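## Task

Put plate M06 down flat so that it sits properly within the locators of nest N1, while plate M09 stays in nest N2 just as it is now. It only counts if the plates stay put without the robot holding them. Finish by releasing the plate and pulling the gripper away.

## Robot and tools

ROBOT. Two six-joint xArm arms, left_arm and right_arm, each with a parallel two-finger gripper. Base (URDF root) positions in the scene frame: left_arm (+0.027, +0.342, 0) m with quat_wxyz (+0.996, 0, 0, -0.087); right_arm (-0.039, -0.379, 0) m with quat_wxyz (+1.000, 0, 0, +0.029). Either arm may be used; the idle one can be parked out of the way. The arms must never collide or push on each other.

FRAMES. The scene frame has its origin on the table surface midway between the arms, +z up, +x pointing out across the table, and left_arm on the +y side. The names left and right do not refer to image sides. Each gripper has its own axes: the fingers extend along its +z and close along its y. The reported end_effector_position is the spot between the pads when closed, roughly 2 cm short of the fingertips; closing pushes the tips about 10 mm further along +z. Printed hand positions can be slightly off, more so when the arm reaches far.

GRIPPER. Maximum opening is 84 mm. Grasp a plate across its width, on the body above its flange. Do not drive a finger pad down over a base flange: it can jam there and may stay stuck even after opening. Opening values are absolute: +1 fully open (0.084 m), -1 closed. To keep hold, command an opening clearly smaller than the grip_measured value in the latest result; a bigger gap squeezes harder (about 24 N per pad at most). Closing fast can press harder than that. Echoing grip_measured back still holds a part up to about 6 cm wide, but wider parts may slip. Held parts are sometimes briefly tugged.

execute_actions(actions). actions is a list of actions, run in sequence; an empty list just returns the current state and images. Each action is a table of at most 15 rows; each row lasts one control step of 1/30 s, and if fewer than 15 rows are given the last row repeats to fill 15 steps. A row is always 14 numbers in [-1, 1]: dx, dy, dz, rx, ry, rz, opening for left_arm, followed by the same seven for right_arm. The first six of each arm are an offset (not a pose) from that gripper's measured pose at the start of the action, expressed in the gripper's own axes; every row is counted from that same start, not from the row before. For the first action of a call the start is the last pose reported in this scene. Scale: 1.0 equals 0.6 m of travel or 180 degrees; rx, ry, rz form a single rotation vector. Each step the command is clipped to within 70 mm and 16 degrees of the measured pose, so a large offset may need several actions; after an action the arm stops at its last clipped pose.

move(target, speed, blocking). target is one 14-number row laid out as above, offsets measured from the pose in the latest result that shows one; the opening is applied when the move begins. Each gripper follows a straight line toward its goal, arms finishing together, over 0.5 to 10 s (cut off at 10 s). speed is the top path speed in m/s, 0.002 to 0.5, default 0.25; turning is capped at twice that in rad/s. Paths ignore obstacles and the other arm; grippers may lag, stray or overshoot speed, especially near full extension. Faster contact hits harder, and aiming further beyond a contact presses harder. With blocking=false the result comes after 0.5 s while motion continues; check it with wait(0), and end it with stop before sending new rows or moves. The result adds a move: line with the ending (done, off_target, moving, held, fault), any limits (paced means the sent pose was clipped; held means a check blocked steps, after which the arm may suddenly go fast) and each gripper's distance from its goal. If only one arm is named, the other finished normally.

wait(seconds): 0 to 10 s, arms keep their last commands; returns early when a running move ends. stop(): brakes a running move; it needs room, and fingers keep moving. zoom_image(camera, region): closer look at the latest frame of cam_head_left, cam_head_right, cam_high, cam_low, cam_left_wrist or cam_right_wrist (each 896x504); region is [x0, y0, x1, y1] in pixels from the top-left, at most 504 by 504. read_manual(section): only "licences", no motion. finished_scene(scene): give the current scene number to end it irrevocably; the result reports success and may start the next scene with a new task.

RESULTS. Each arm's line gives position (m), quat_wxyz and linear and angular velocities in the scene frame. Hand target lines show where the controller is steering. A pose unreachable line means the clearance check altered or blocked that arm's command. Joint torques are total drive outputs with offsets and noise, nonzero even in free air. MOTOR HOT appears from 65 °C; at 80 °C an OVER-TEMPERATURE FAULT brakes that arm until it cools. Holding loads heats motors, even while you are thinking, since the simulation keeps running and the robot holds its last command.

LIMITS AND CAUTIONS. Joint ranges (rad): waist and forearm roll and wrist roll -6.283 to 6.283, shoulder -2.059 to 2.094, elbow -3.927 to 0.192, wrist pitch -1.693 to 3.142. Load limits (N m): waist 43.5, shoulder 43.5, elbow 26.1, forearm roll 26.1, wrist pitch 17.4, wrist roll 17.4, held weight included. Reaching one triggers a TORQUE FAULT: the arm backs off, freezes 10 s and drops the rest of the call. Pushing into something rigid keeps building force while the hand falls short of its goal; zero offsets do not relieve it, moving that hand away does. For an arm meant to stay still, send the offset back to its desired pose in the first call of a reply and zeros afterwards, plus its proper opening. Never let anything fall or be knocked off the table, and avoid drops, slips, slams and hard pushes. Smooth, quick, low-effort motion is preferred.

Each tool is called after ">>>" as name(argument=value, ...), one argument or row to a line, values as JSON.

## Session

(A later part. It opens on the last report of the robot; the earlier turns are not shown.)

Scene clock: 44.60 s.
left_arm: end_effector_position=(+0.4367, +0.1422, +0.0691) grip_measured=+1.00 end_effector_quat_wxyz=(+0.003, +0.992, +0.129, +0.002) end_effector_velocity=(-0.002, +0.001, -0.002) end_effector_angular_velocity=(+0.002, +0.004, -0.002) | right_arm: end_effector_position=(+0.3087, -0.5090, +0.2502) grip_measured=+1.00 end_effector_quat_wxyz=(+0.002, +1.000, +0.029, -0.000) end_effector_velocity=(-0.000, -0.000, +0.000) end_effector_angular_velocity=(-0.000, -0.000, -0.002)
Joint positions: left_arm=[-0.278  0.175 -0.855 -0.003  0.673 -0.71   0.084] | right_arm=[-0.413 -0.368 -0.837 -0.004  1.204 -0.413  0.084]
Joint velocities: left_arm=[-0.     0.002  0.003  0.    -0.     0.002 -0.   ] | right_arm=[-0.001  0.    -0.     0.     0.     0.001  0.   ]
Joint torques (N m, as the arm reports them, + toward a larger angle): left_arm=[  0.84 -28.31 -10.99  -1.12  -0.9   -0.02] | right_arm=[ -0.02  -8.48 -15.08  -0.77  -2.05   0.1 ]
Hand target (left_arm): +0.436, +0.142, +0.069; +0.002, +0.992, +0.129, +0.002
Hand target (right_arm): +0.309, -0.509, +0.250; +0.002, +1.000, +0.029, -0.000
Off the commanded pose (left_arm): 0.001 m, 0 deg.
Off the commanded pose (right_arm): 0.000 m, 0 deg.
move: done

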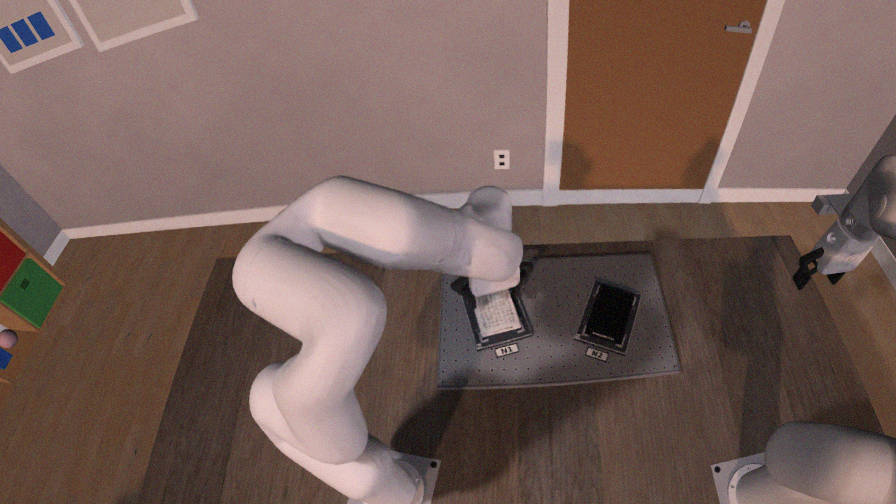

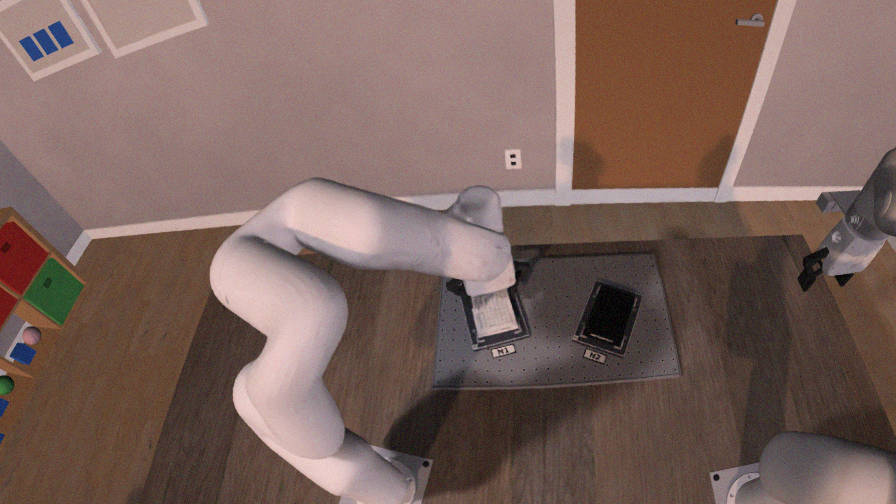

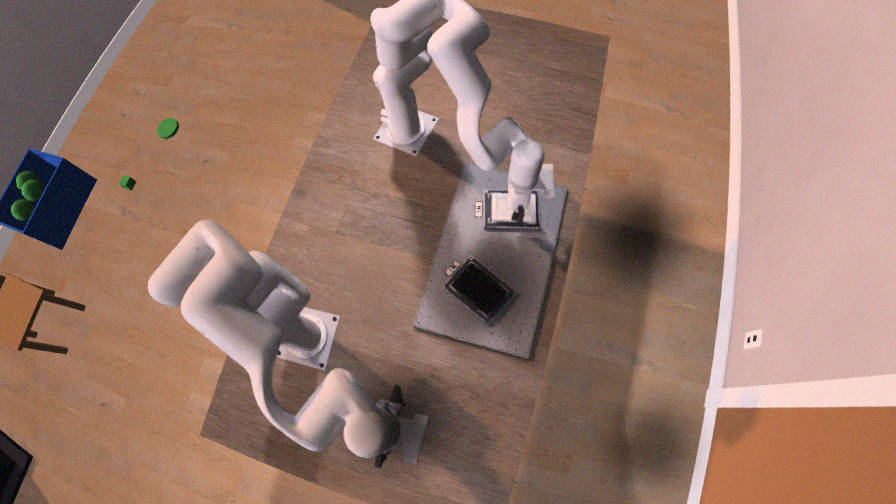

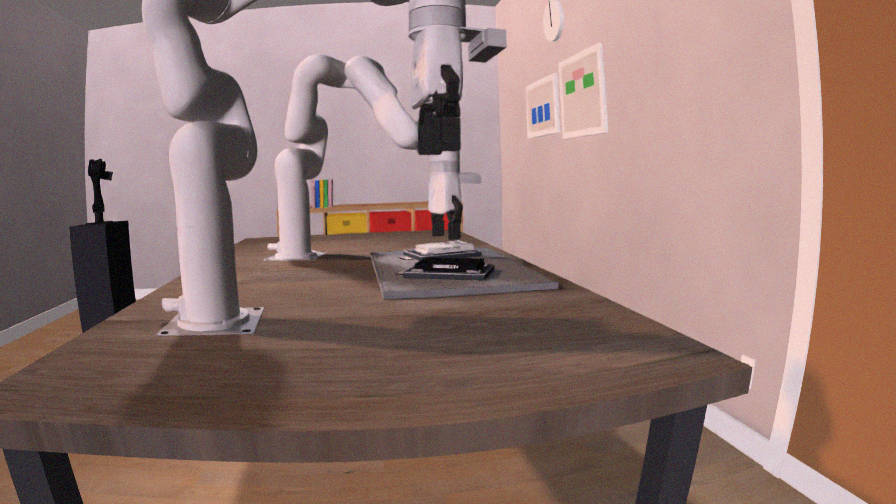

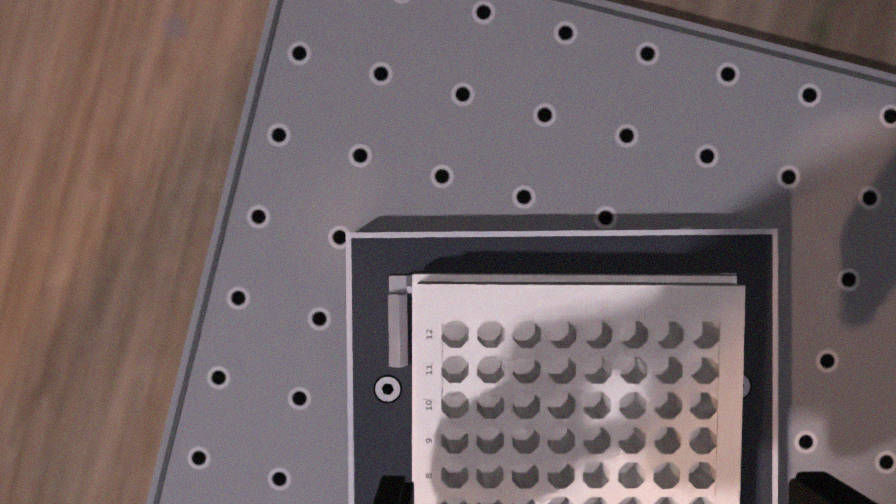

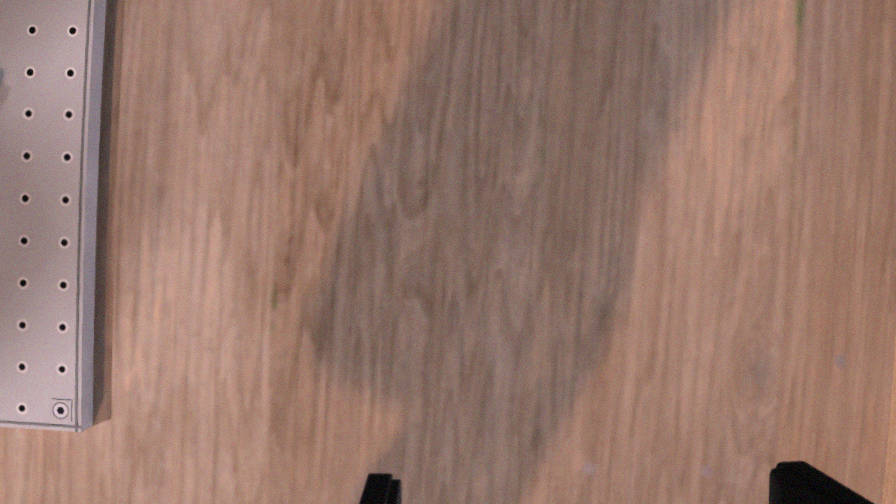

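>>> move(
  target=[0.142,0,-0.02,0,0,0,-1,0,0,0,0,0,0,1],
  speed=0.15,
)

>>> move(
  target=[0,0,0.043,0,0,0,-1,0,0,0,0,0,0,1],
  speed=0.05,
)

>>> zoom_image(
  camera="cam_low",
  region=[380,190,520,290],
)

Scene clock: 57.57 s.
left_arm: end_effector_position=(+0.5187, +0.1642, +0.0810) grip_measured=-1.00 end_effector_quat_wxyz=(+0.002, +0.992, +0.129, +0.002) end_effector_velocity=(+0.003, -0.000, +0.002) end_effector_angular_velocity=(-0.000, -0.005, -0.002) | right_arm: end_effector_position=(+0.3087, -0.5090, +0.2502) grip_measured=+1.00 end_effector_quat_wxyz=(+0.002, +1.000, +0.029, -0.000) end_effector_velocity=(-0.000, -0.000, -0.000) end_effector_angular_velocity=(+0.000, +0.001, +0.001)
Joint positions: left_arm=[-0.171  0.344 -1.138 -0.003  0.789 -0.603  0.   ] | right_arm=[-0.413 -0.368 -0.837 -0.004  1.204 -0.413  0.084]
Joint velocities: left_arm=[ 0.001  0.001 -0.008  0.002  0.002  0.002  0.   ] | right_arm=[-0.     0.     0.001 -0.    -0.    -0.001  0.   ]
Joint torques (N m, as the arm reports them, + toward a larger angle): left_arm=[  0.88 -34.4  -11.74  -0.98  -1.09   0.03] | right_arm=[ -0.62  -8.56 -14.91  -0.81  -1.93  -0.08]
Hand target (left_arm): +0.519, +0.164, +0.081; +0.002, +0.992, +0.129, +0.002
Hand target (right_arm): +0.309, -0.509, +0.250; +0.002, +1.000, +0.029, -0.000
Off the commanded pose (left_arm): 0.001 m, 0 deg.
Off the commanded pose (right_arm): 0.000 m, 0 deg.
move: done

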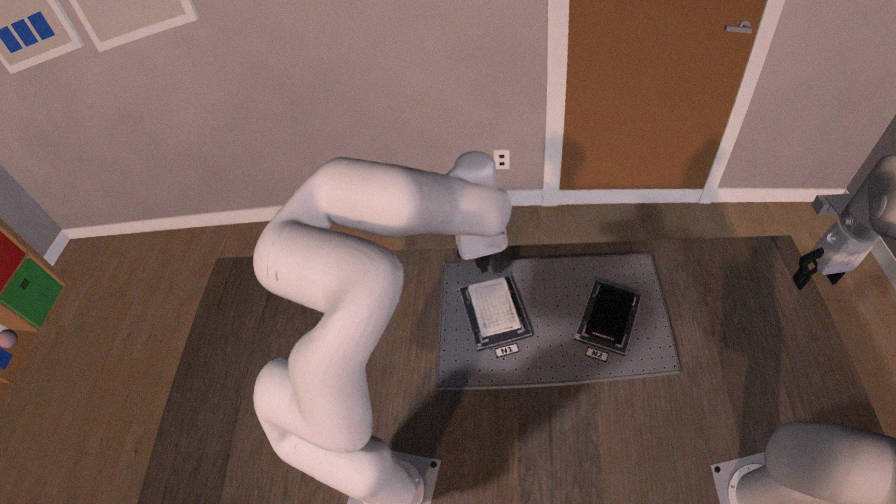

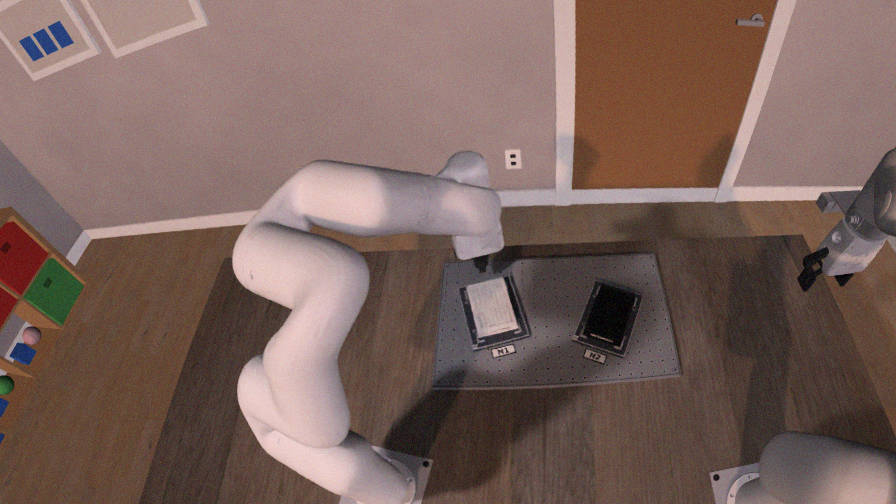

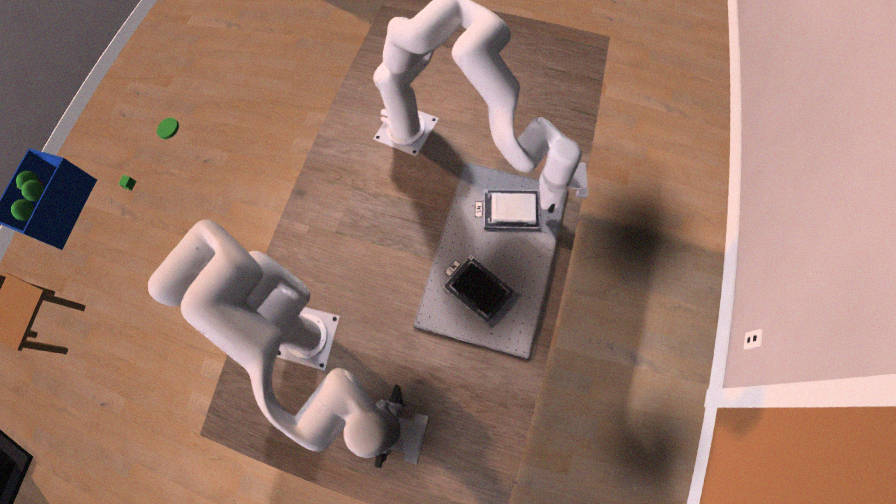

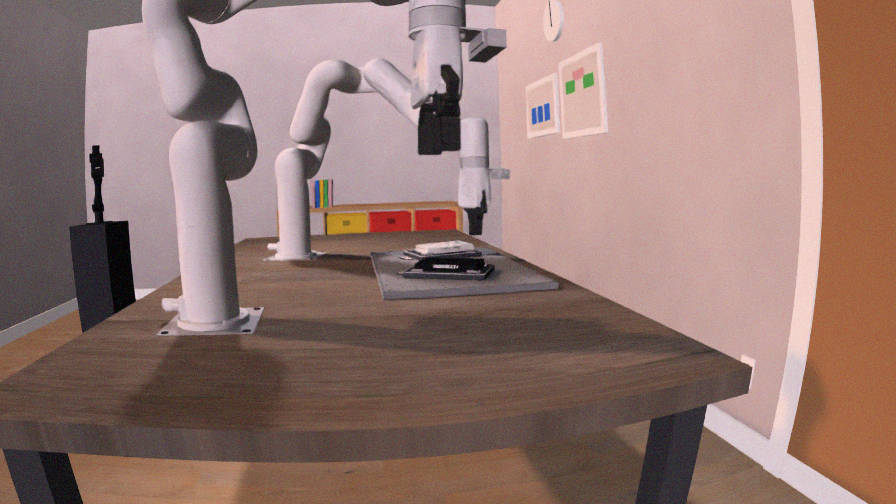

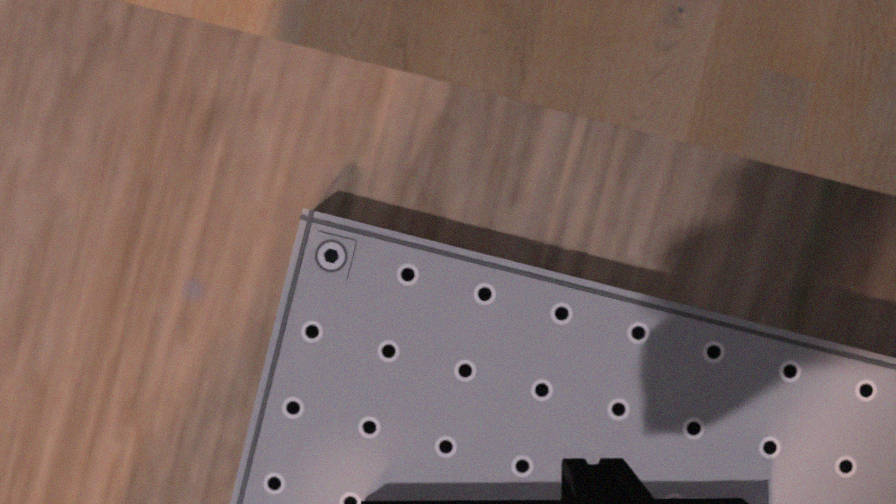

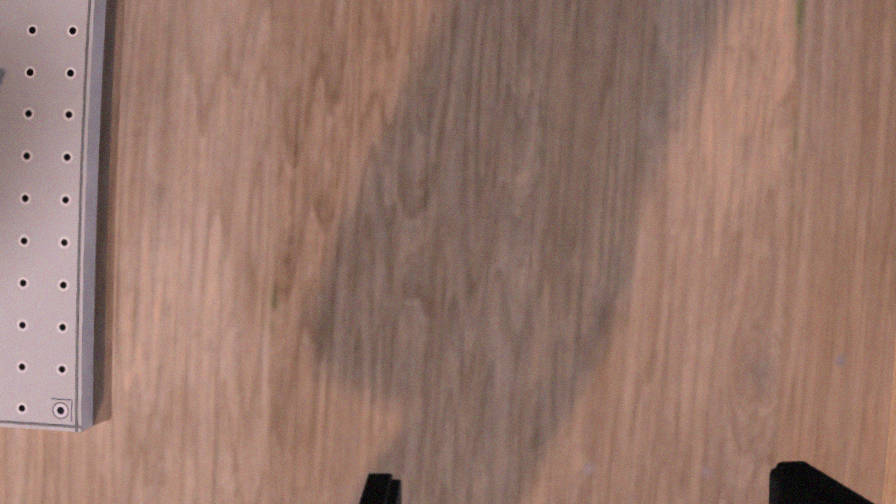

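Scene clock: 58.40 s.
left_arm: end_effector_position=(+0.5189, +0.1639, +0.0554) grip_measured=-1.00 end_effector_quat_wxyz=(+0.002, +0.992, +0.129, +0.002) end_effector_velocity=(+0.002, -0.001, +0.002) end_effector_angular_velocity=(-0.003, -0.007, -0.001) | right_arm: end_effector_position=(+0.3087, -0.5090, +0.2502) grip_measured=+1.00 end_effector_quat_wxyz=(+0.002, +1.000, +0.029, -0.000) end_effector_velocity=(-0.000, -0.000, -0.000) end_effector_angular_velocity=(+0.000, +0.001, +0.000)
Joint positions: left_arm=[-0.171  0.393 -1.126 -0.004  0.726 -0.603  0.   ] | right_arm=[-0.413 -0.368 -0.837 -0.004  1.204 -0.413  0.084]
Joint velocities: left_arm=[ 0.    -0.003 -0.002 -0.001 -0.003  0.002  0.   ] | right_arm=[-0.    -0.     0.001 -0.     0.    -0.     0.   ]
Joint torques (N m, as the arm reports them, + toward a larger angle): left_arm=[  1.52 -34.   -11.19  -1.23  -1.35  -0.04] | right_arm=[  0.03  -8.65 -15.24  -0.83  -1.93   0.17]
Hand target (left_arm): +0.519, +0.164, +0.055; +0.002, +0.992, +0.129, +0.002
Hand target (right_arm): +0.309, -0.509, +0.250; +0.002, +1.000, +0.029, -0.000
Off the commanded pose (left_arm): 0.000 m, 0 deg.
Off the commanded pose (right_arm): 0.000 m, 0 deg.
move: done

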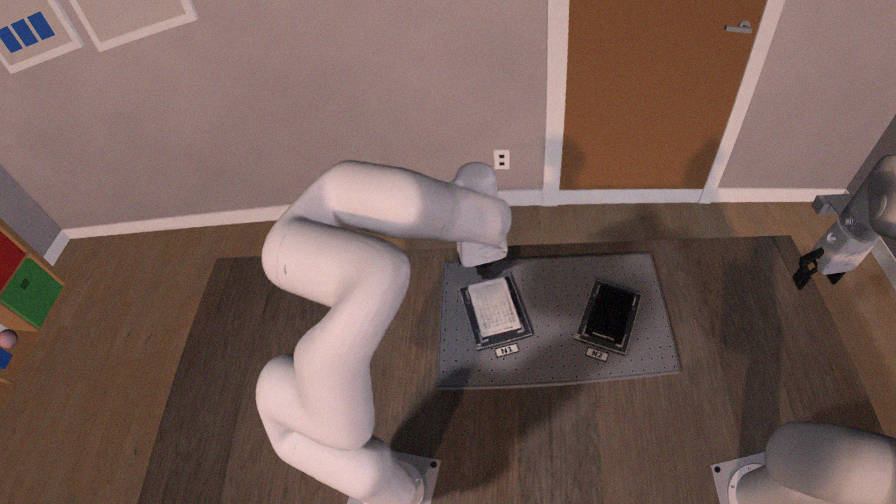

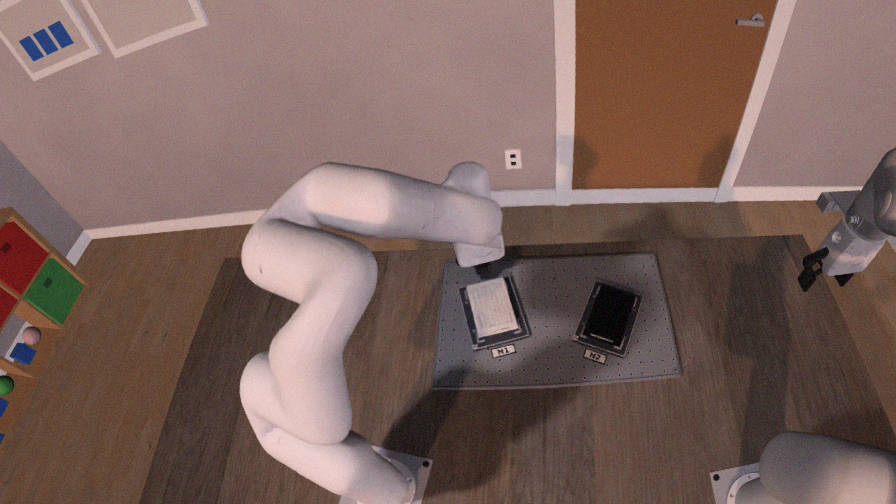

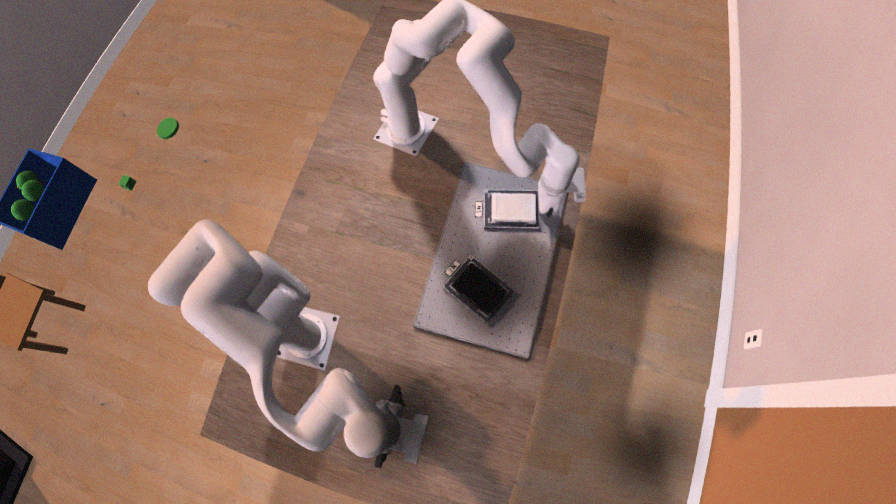

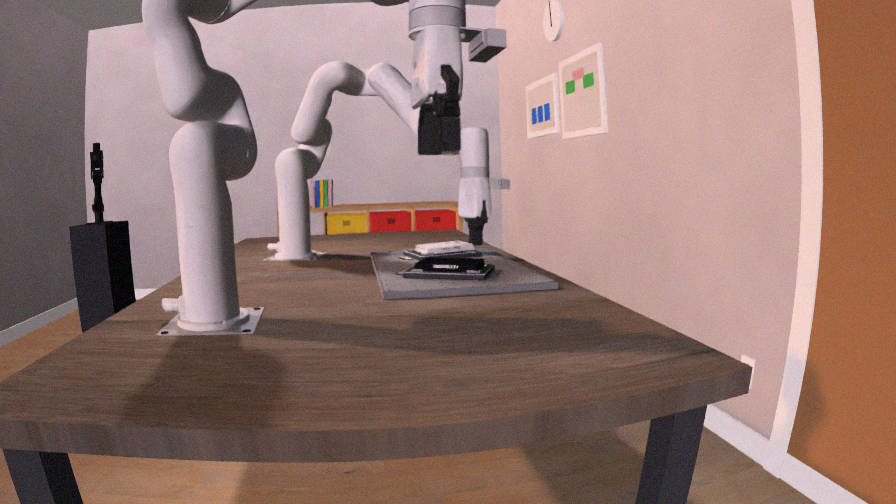

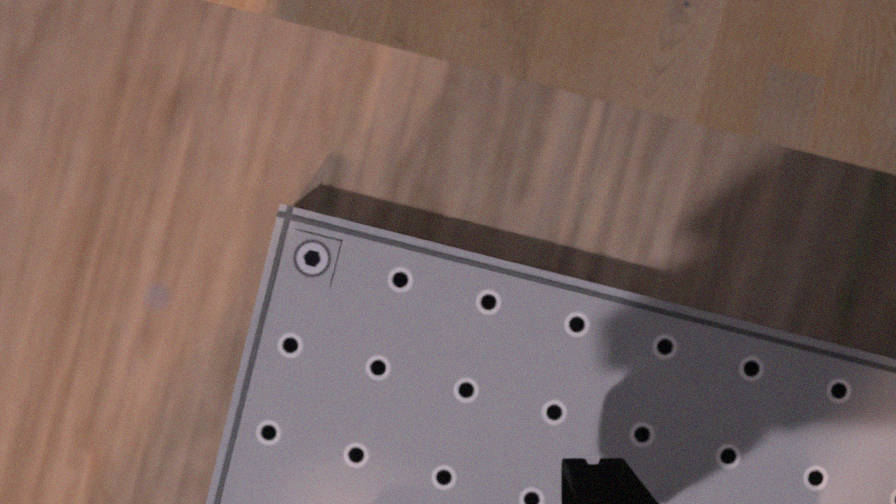

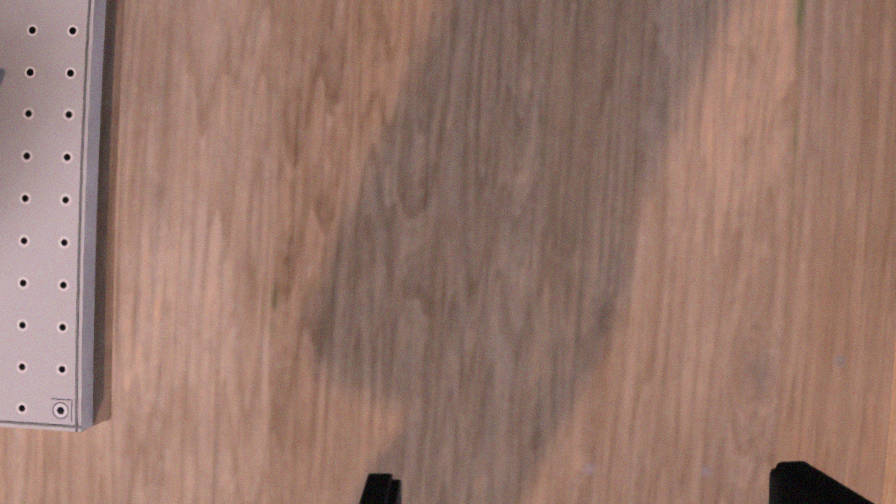

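Region (380, 190, 520, 290) of cam_low's 896x504 image, scaled by 3.600, with more detail than that image has; it fills the top 360 rows of this view, and the rest is white.

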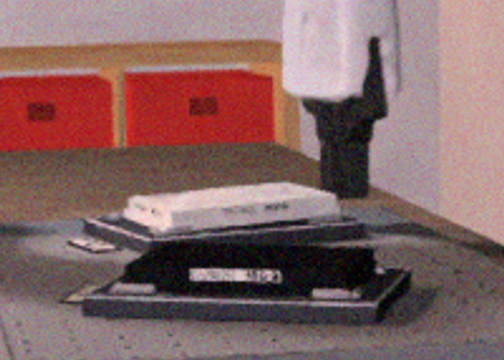

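>>> move(
  target=[0,0,0.007,0,0,0,-1,0,0,0,0,0,0,1],
  speed=0.03,
)

>>> move(
  target=[-0.022,0,0,0,0,0,-1,0,0,0,0,0,0,1],
  speed=0.01,
)

>>> zoom_image(
  camera="cam_low",
  region=[380,190,520,290],
)

Scene clock: 66.30 s.
left_arm: end_effector_position=(+0.5189, +0.1639, +0.0512) grip_measured=-1.00 end_effector_quat_wxyz=(+0.002, +0.992, +0.129, +0.002) end_effector_velocity=(+0.001, -0.000, +0.001) end_effector_angular_velocity=(-0.001, -0.004, -0.001) | right_arm: end_effector_position=(+0.3087, -0.5090, +0.2502) grip_measured=+1.00 end_effector_quat_wxyz=(+0.002, +1.000, +0.029, -0.000) end_effector_velocity=(-0.000, -0.000, +0.000) end_effector_angular_velocity=(+0.000, +0.000, -0.002)
Joint positions: left_arm=[-0.171  0.402 -1.124 -0.004  0.716 -0.603  0.   ] | right_arm=[-0.413 -0.368 -0.837 -0.004  1.204 -0.413  0.084]
Joint velocities: left_arm=[ 0.    -0.001 -0.001  0.001 -0.002  0.001  0.   ] | right_arm=[-0.001  0.    -0.    -0.     0.     0.    -0.   ]
Joint torques (N m, as the arm reports them, + toward a larger angle): left_arm=[  0.92 -34.35 -11.47  -0.81  -0.93   0.03] | right_arm=[ -0.19  -8.47 -15.15  -0.77  -1.83  -0.09]
Hand target (left_arm): +0.519, +0.164, +0.051; +0.002, +0.992, +0.129, +0.002
Hand target (right_arm): +0.309, -0.509, +0.250; +0.002, +1.000, +0.029, -0.000
Off the commanded pose (left_arm): 0.000 m, 0 deg.
Off the commanded pose (right_arm): 0.000 m, 0 deg.
move: done

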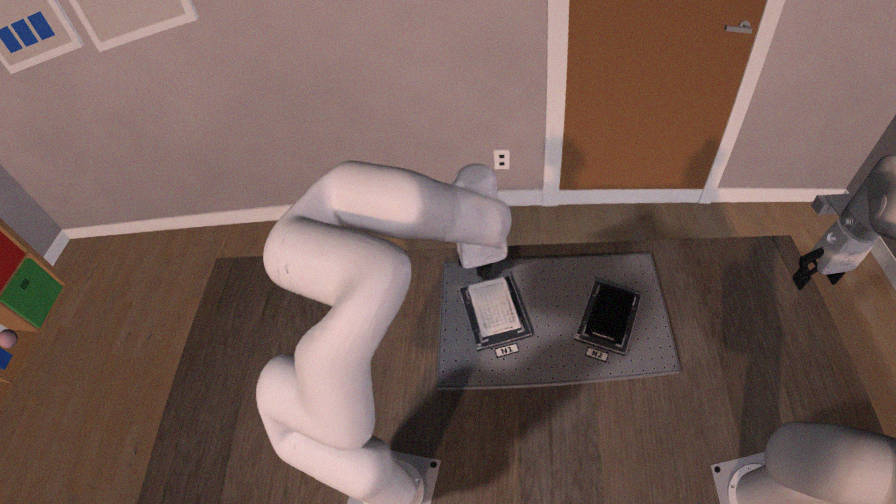

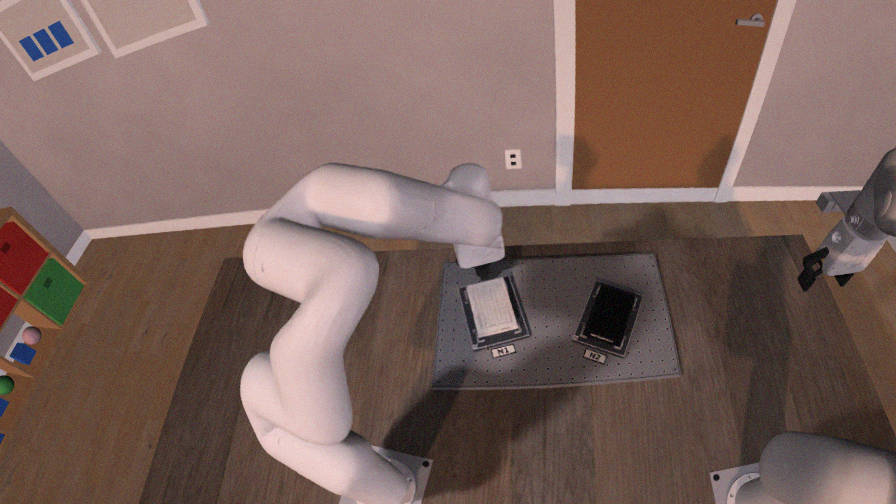

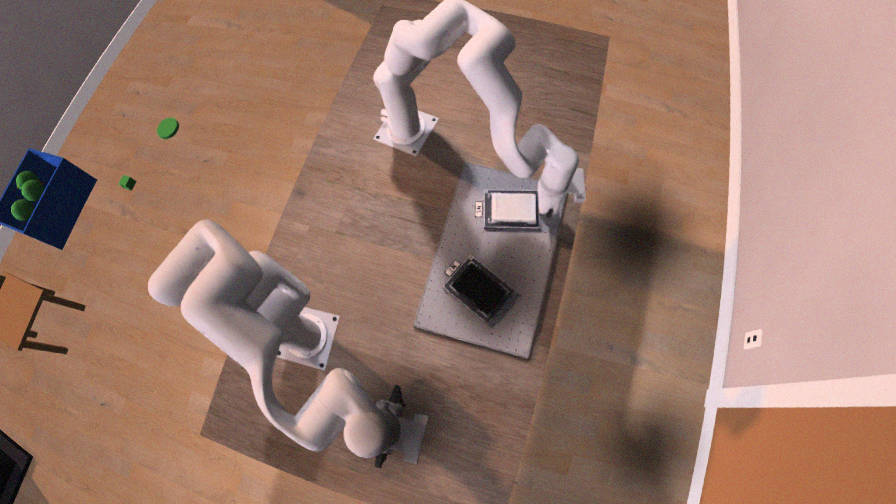

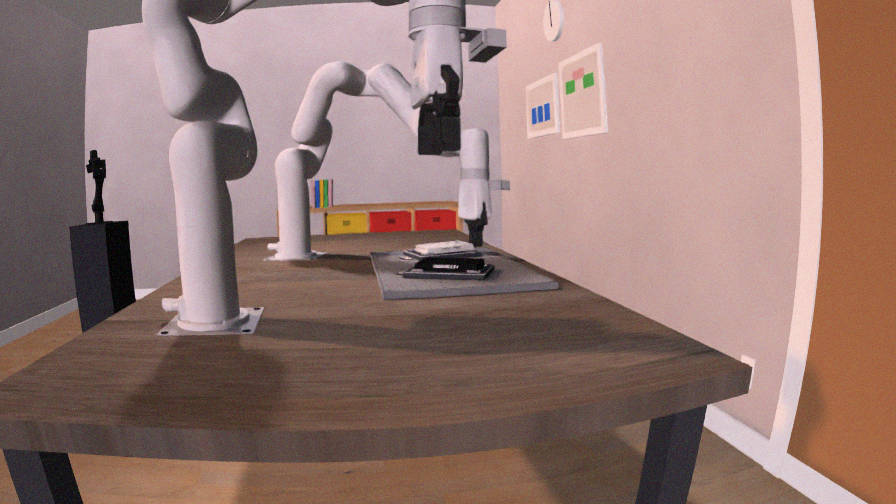

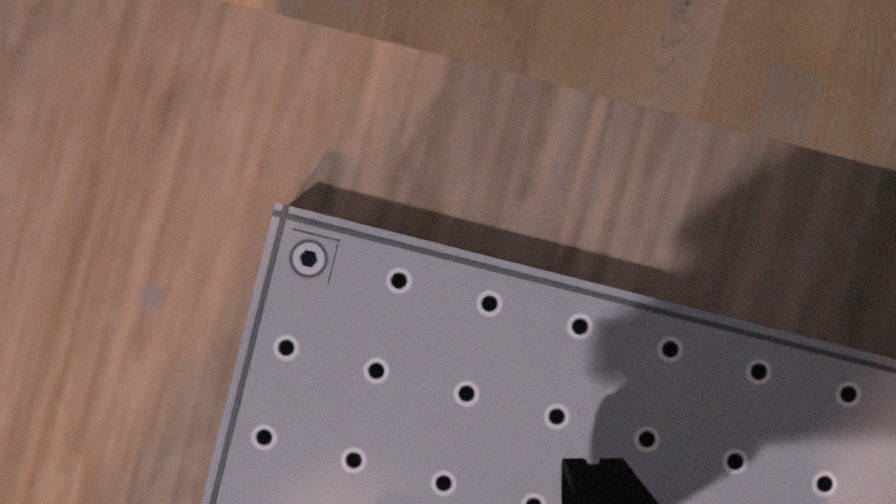

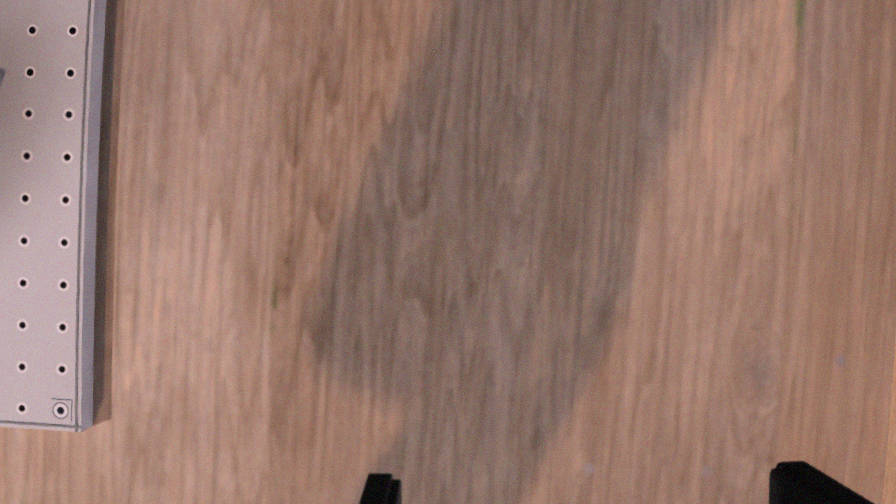

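Scene clock: 67.83 s.
left_arm: end_effector_position=(+0.5062, +0.1605, +0.0512) grip_measured=-1.00 end_effector_quat_wxyz=(+0.002, +0.992, +0.129, +0.002) end_effector_velocity=(+0.001, -0.000, +0.001) end_effector_angular_velocity=(-0.000, -0.003, -0.001) | right_arm: end_effector_position=(+0.3087, -0.5090, +0.2502) grip_measured=+1.00 end_effector_quat_wxyz=(+0.002, +1.000, +0.029, -0.000) end_effector_velocity=(+0.000, -0.000, +0.000) end_effector_angular_velocity=(-0.001, -0.001, -0.001)
Joint positions: left_arm=[-0.186  0.372 -1.078 -0.004  0.7   -0.617  0.   ] | right_arm=[-0.413 -0.368 -0.837 -0.004  1.204 -0.413  0.084]
Joint velocities: left_arm=[ 0.    -0.    -0.001  0.001 -0.002 -0.     0.   ] | right_arm=[-0.001 -0.    -0.001 -0.     0.     0.    -0.   ]
Joint torques (N m, as the arm reports them, + toward a larger angle): left_arm=[  0.41 -34.33 -11.19  -1.23  -1.14   0.  ] | right_arm=[ -0.05  -8.87 -15.22  -0.66  -1.87   0.25]
Hand target (left_arm): +0.506, +0.161, +0.051; +0.002, +0.992, +0.129, +0.002
Hand target (right_arm): +0.309, -0.509, +0.250; +0.002, +1.000, +0.029, -0.000
Off the commanded pose (left_arm): 0.000 m, 0 deg.
Off the commanded pose (right_arm): 0.000 m, 0 deg.
move: done

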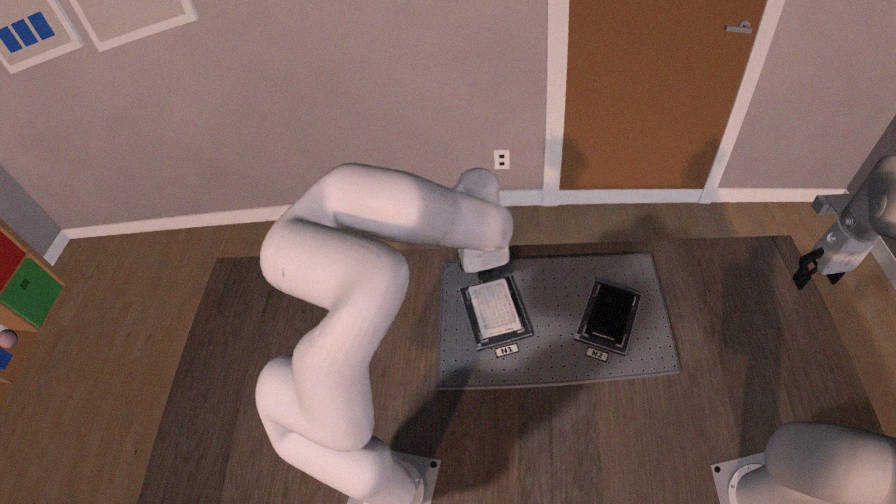

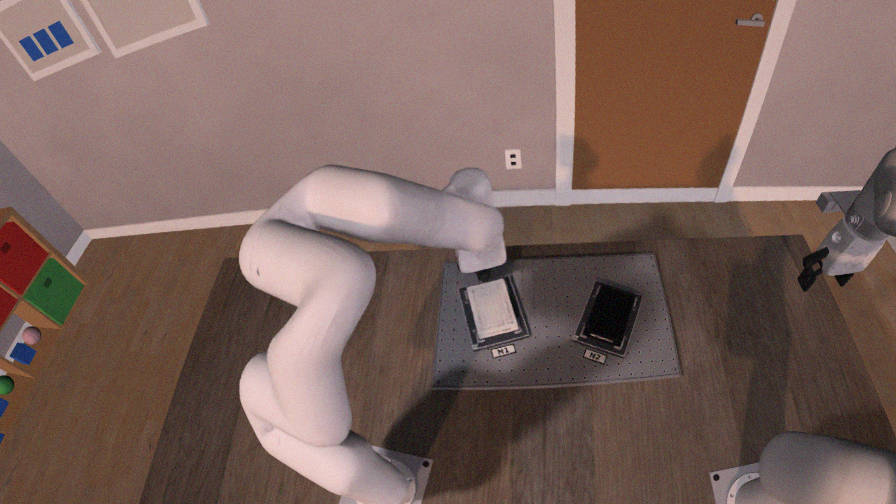

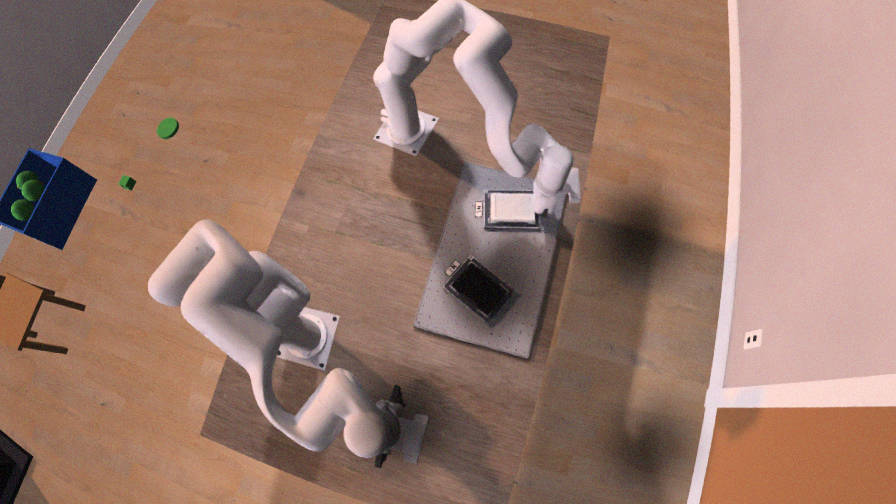

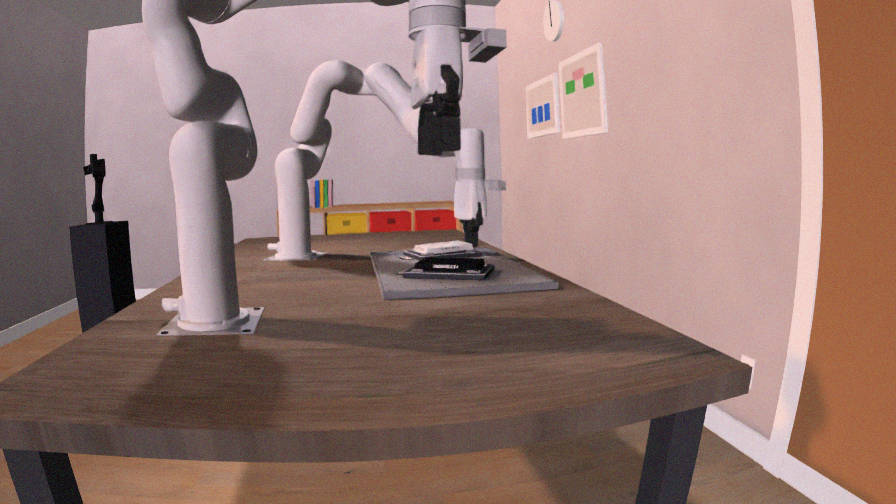

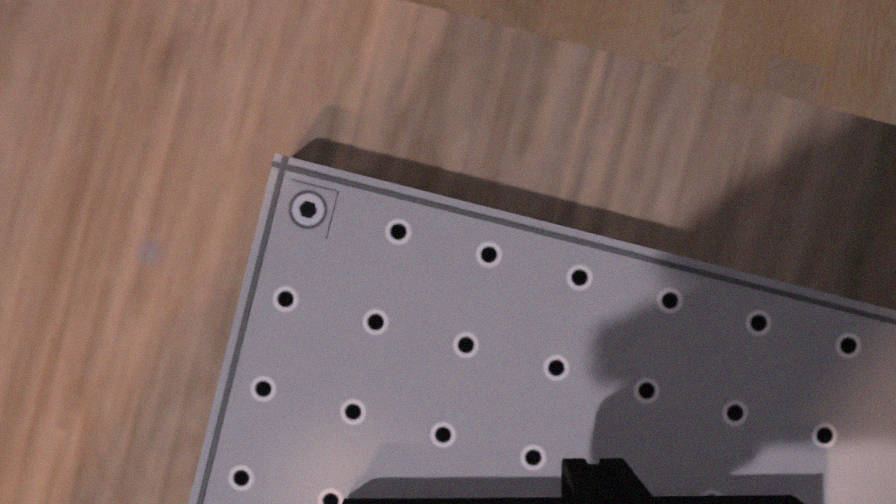

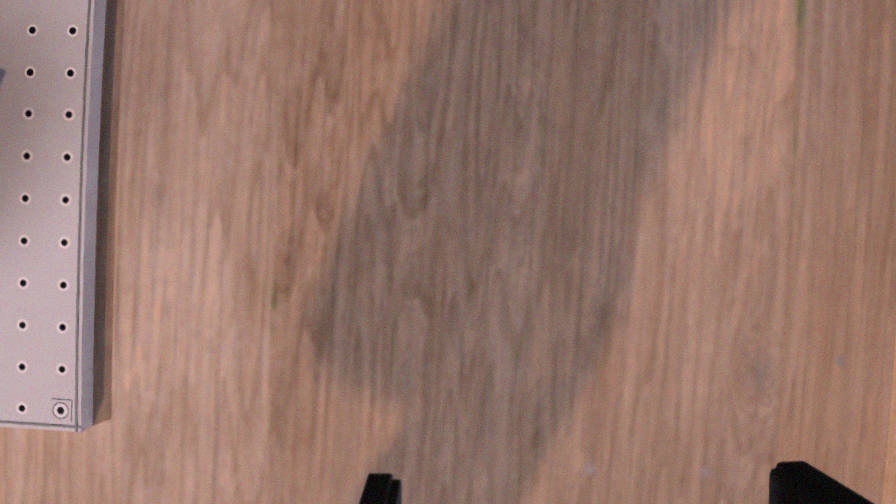

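Region (380, 190, 520, 290) of cam_low's 896x504 image, scaled by 3.600, with more detail than that image has; it fills the top 360 rows of this view, and the rest is white.

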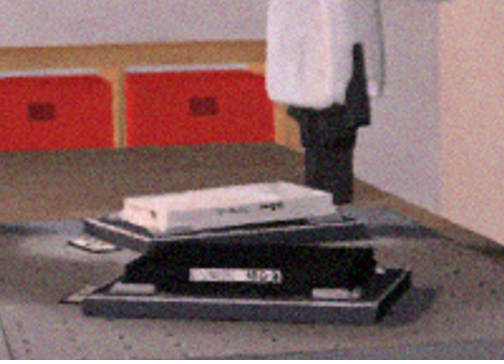

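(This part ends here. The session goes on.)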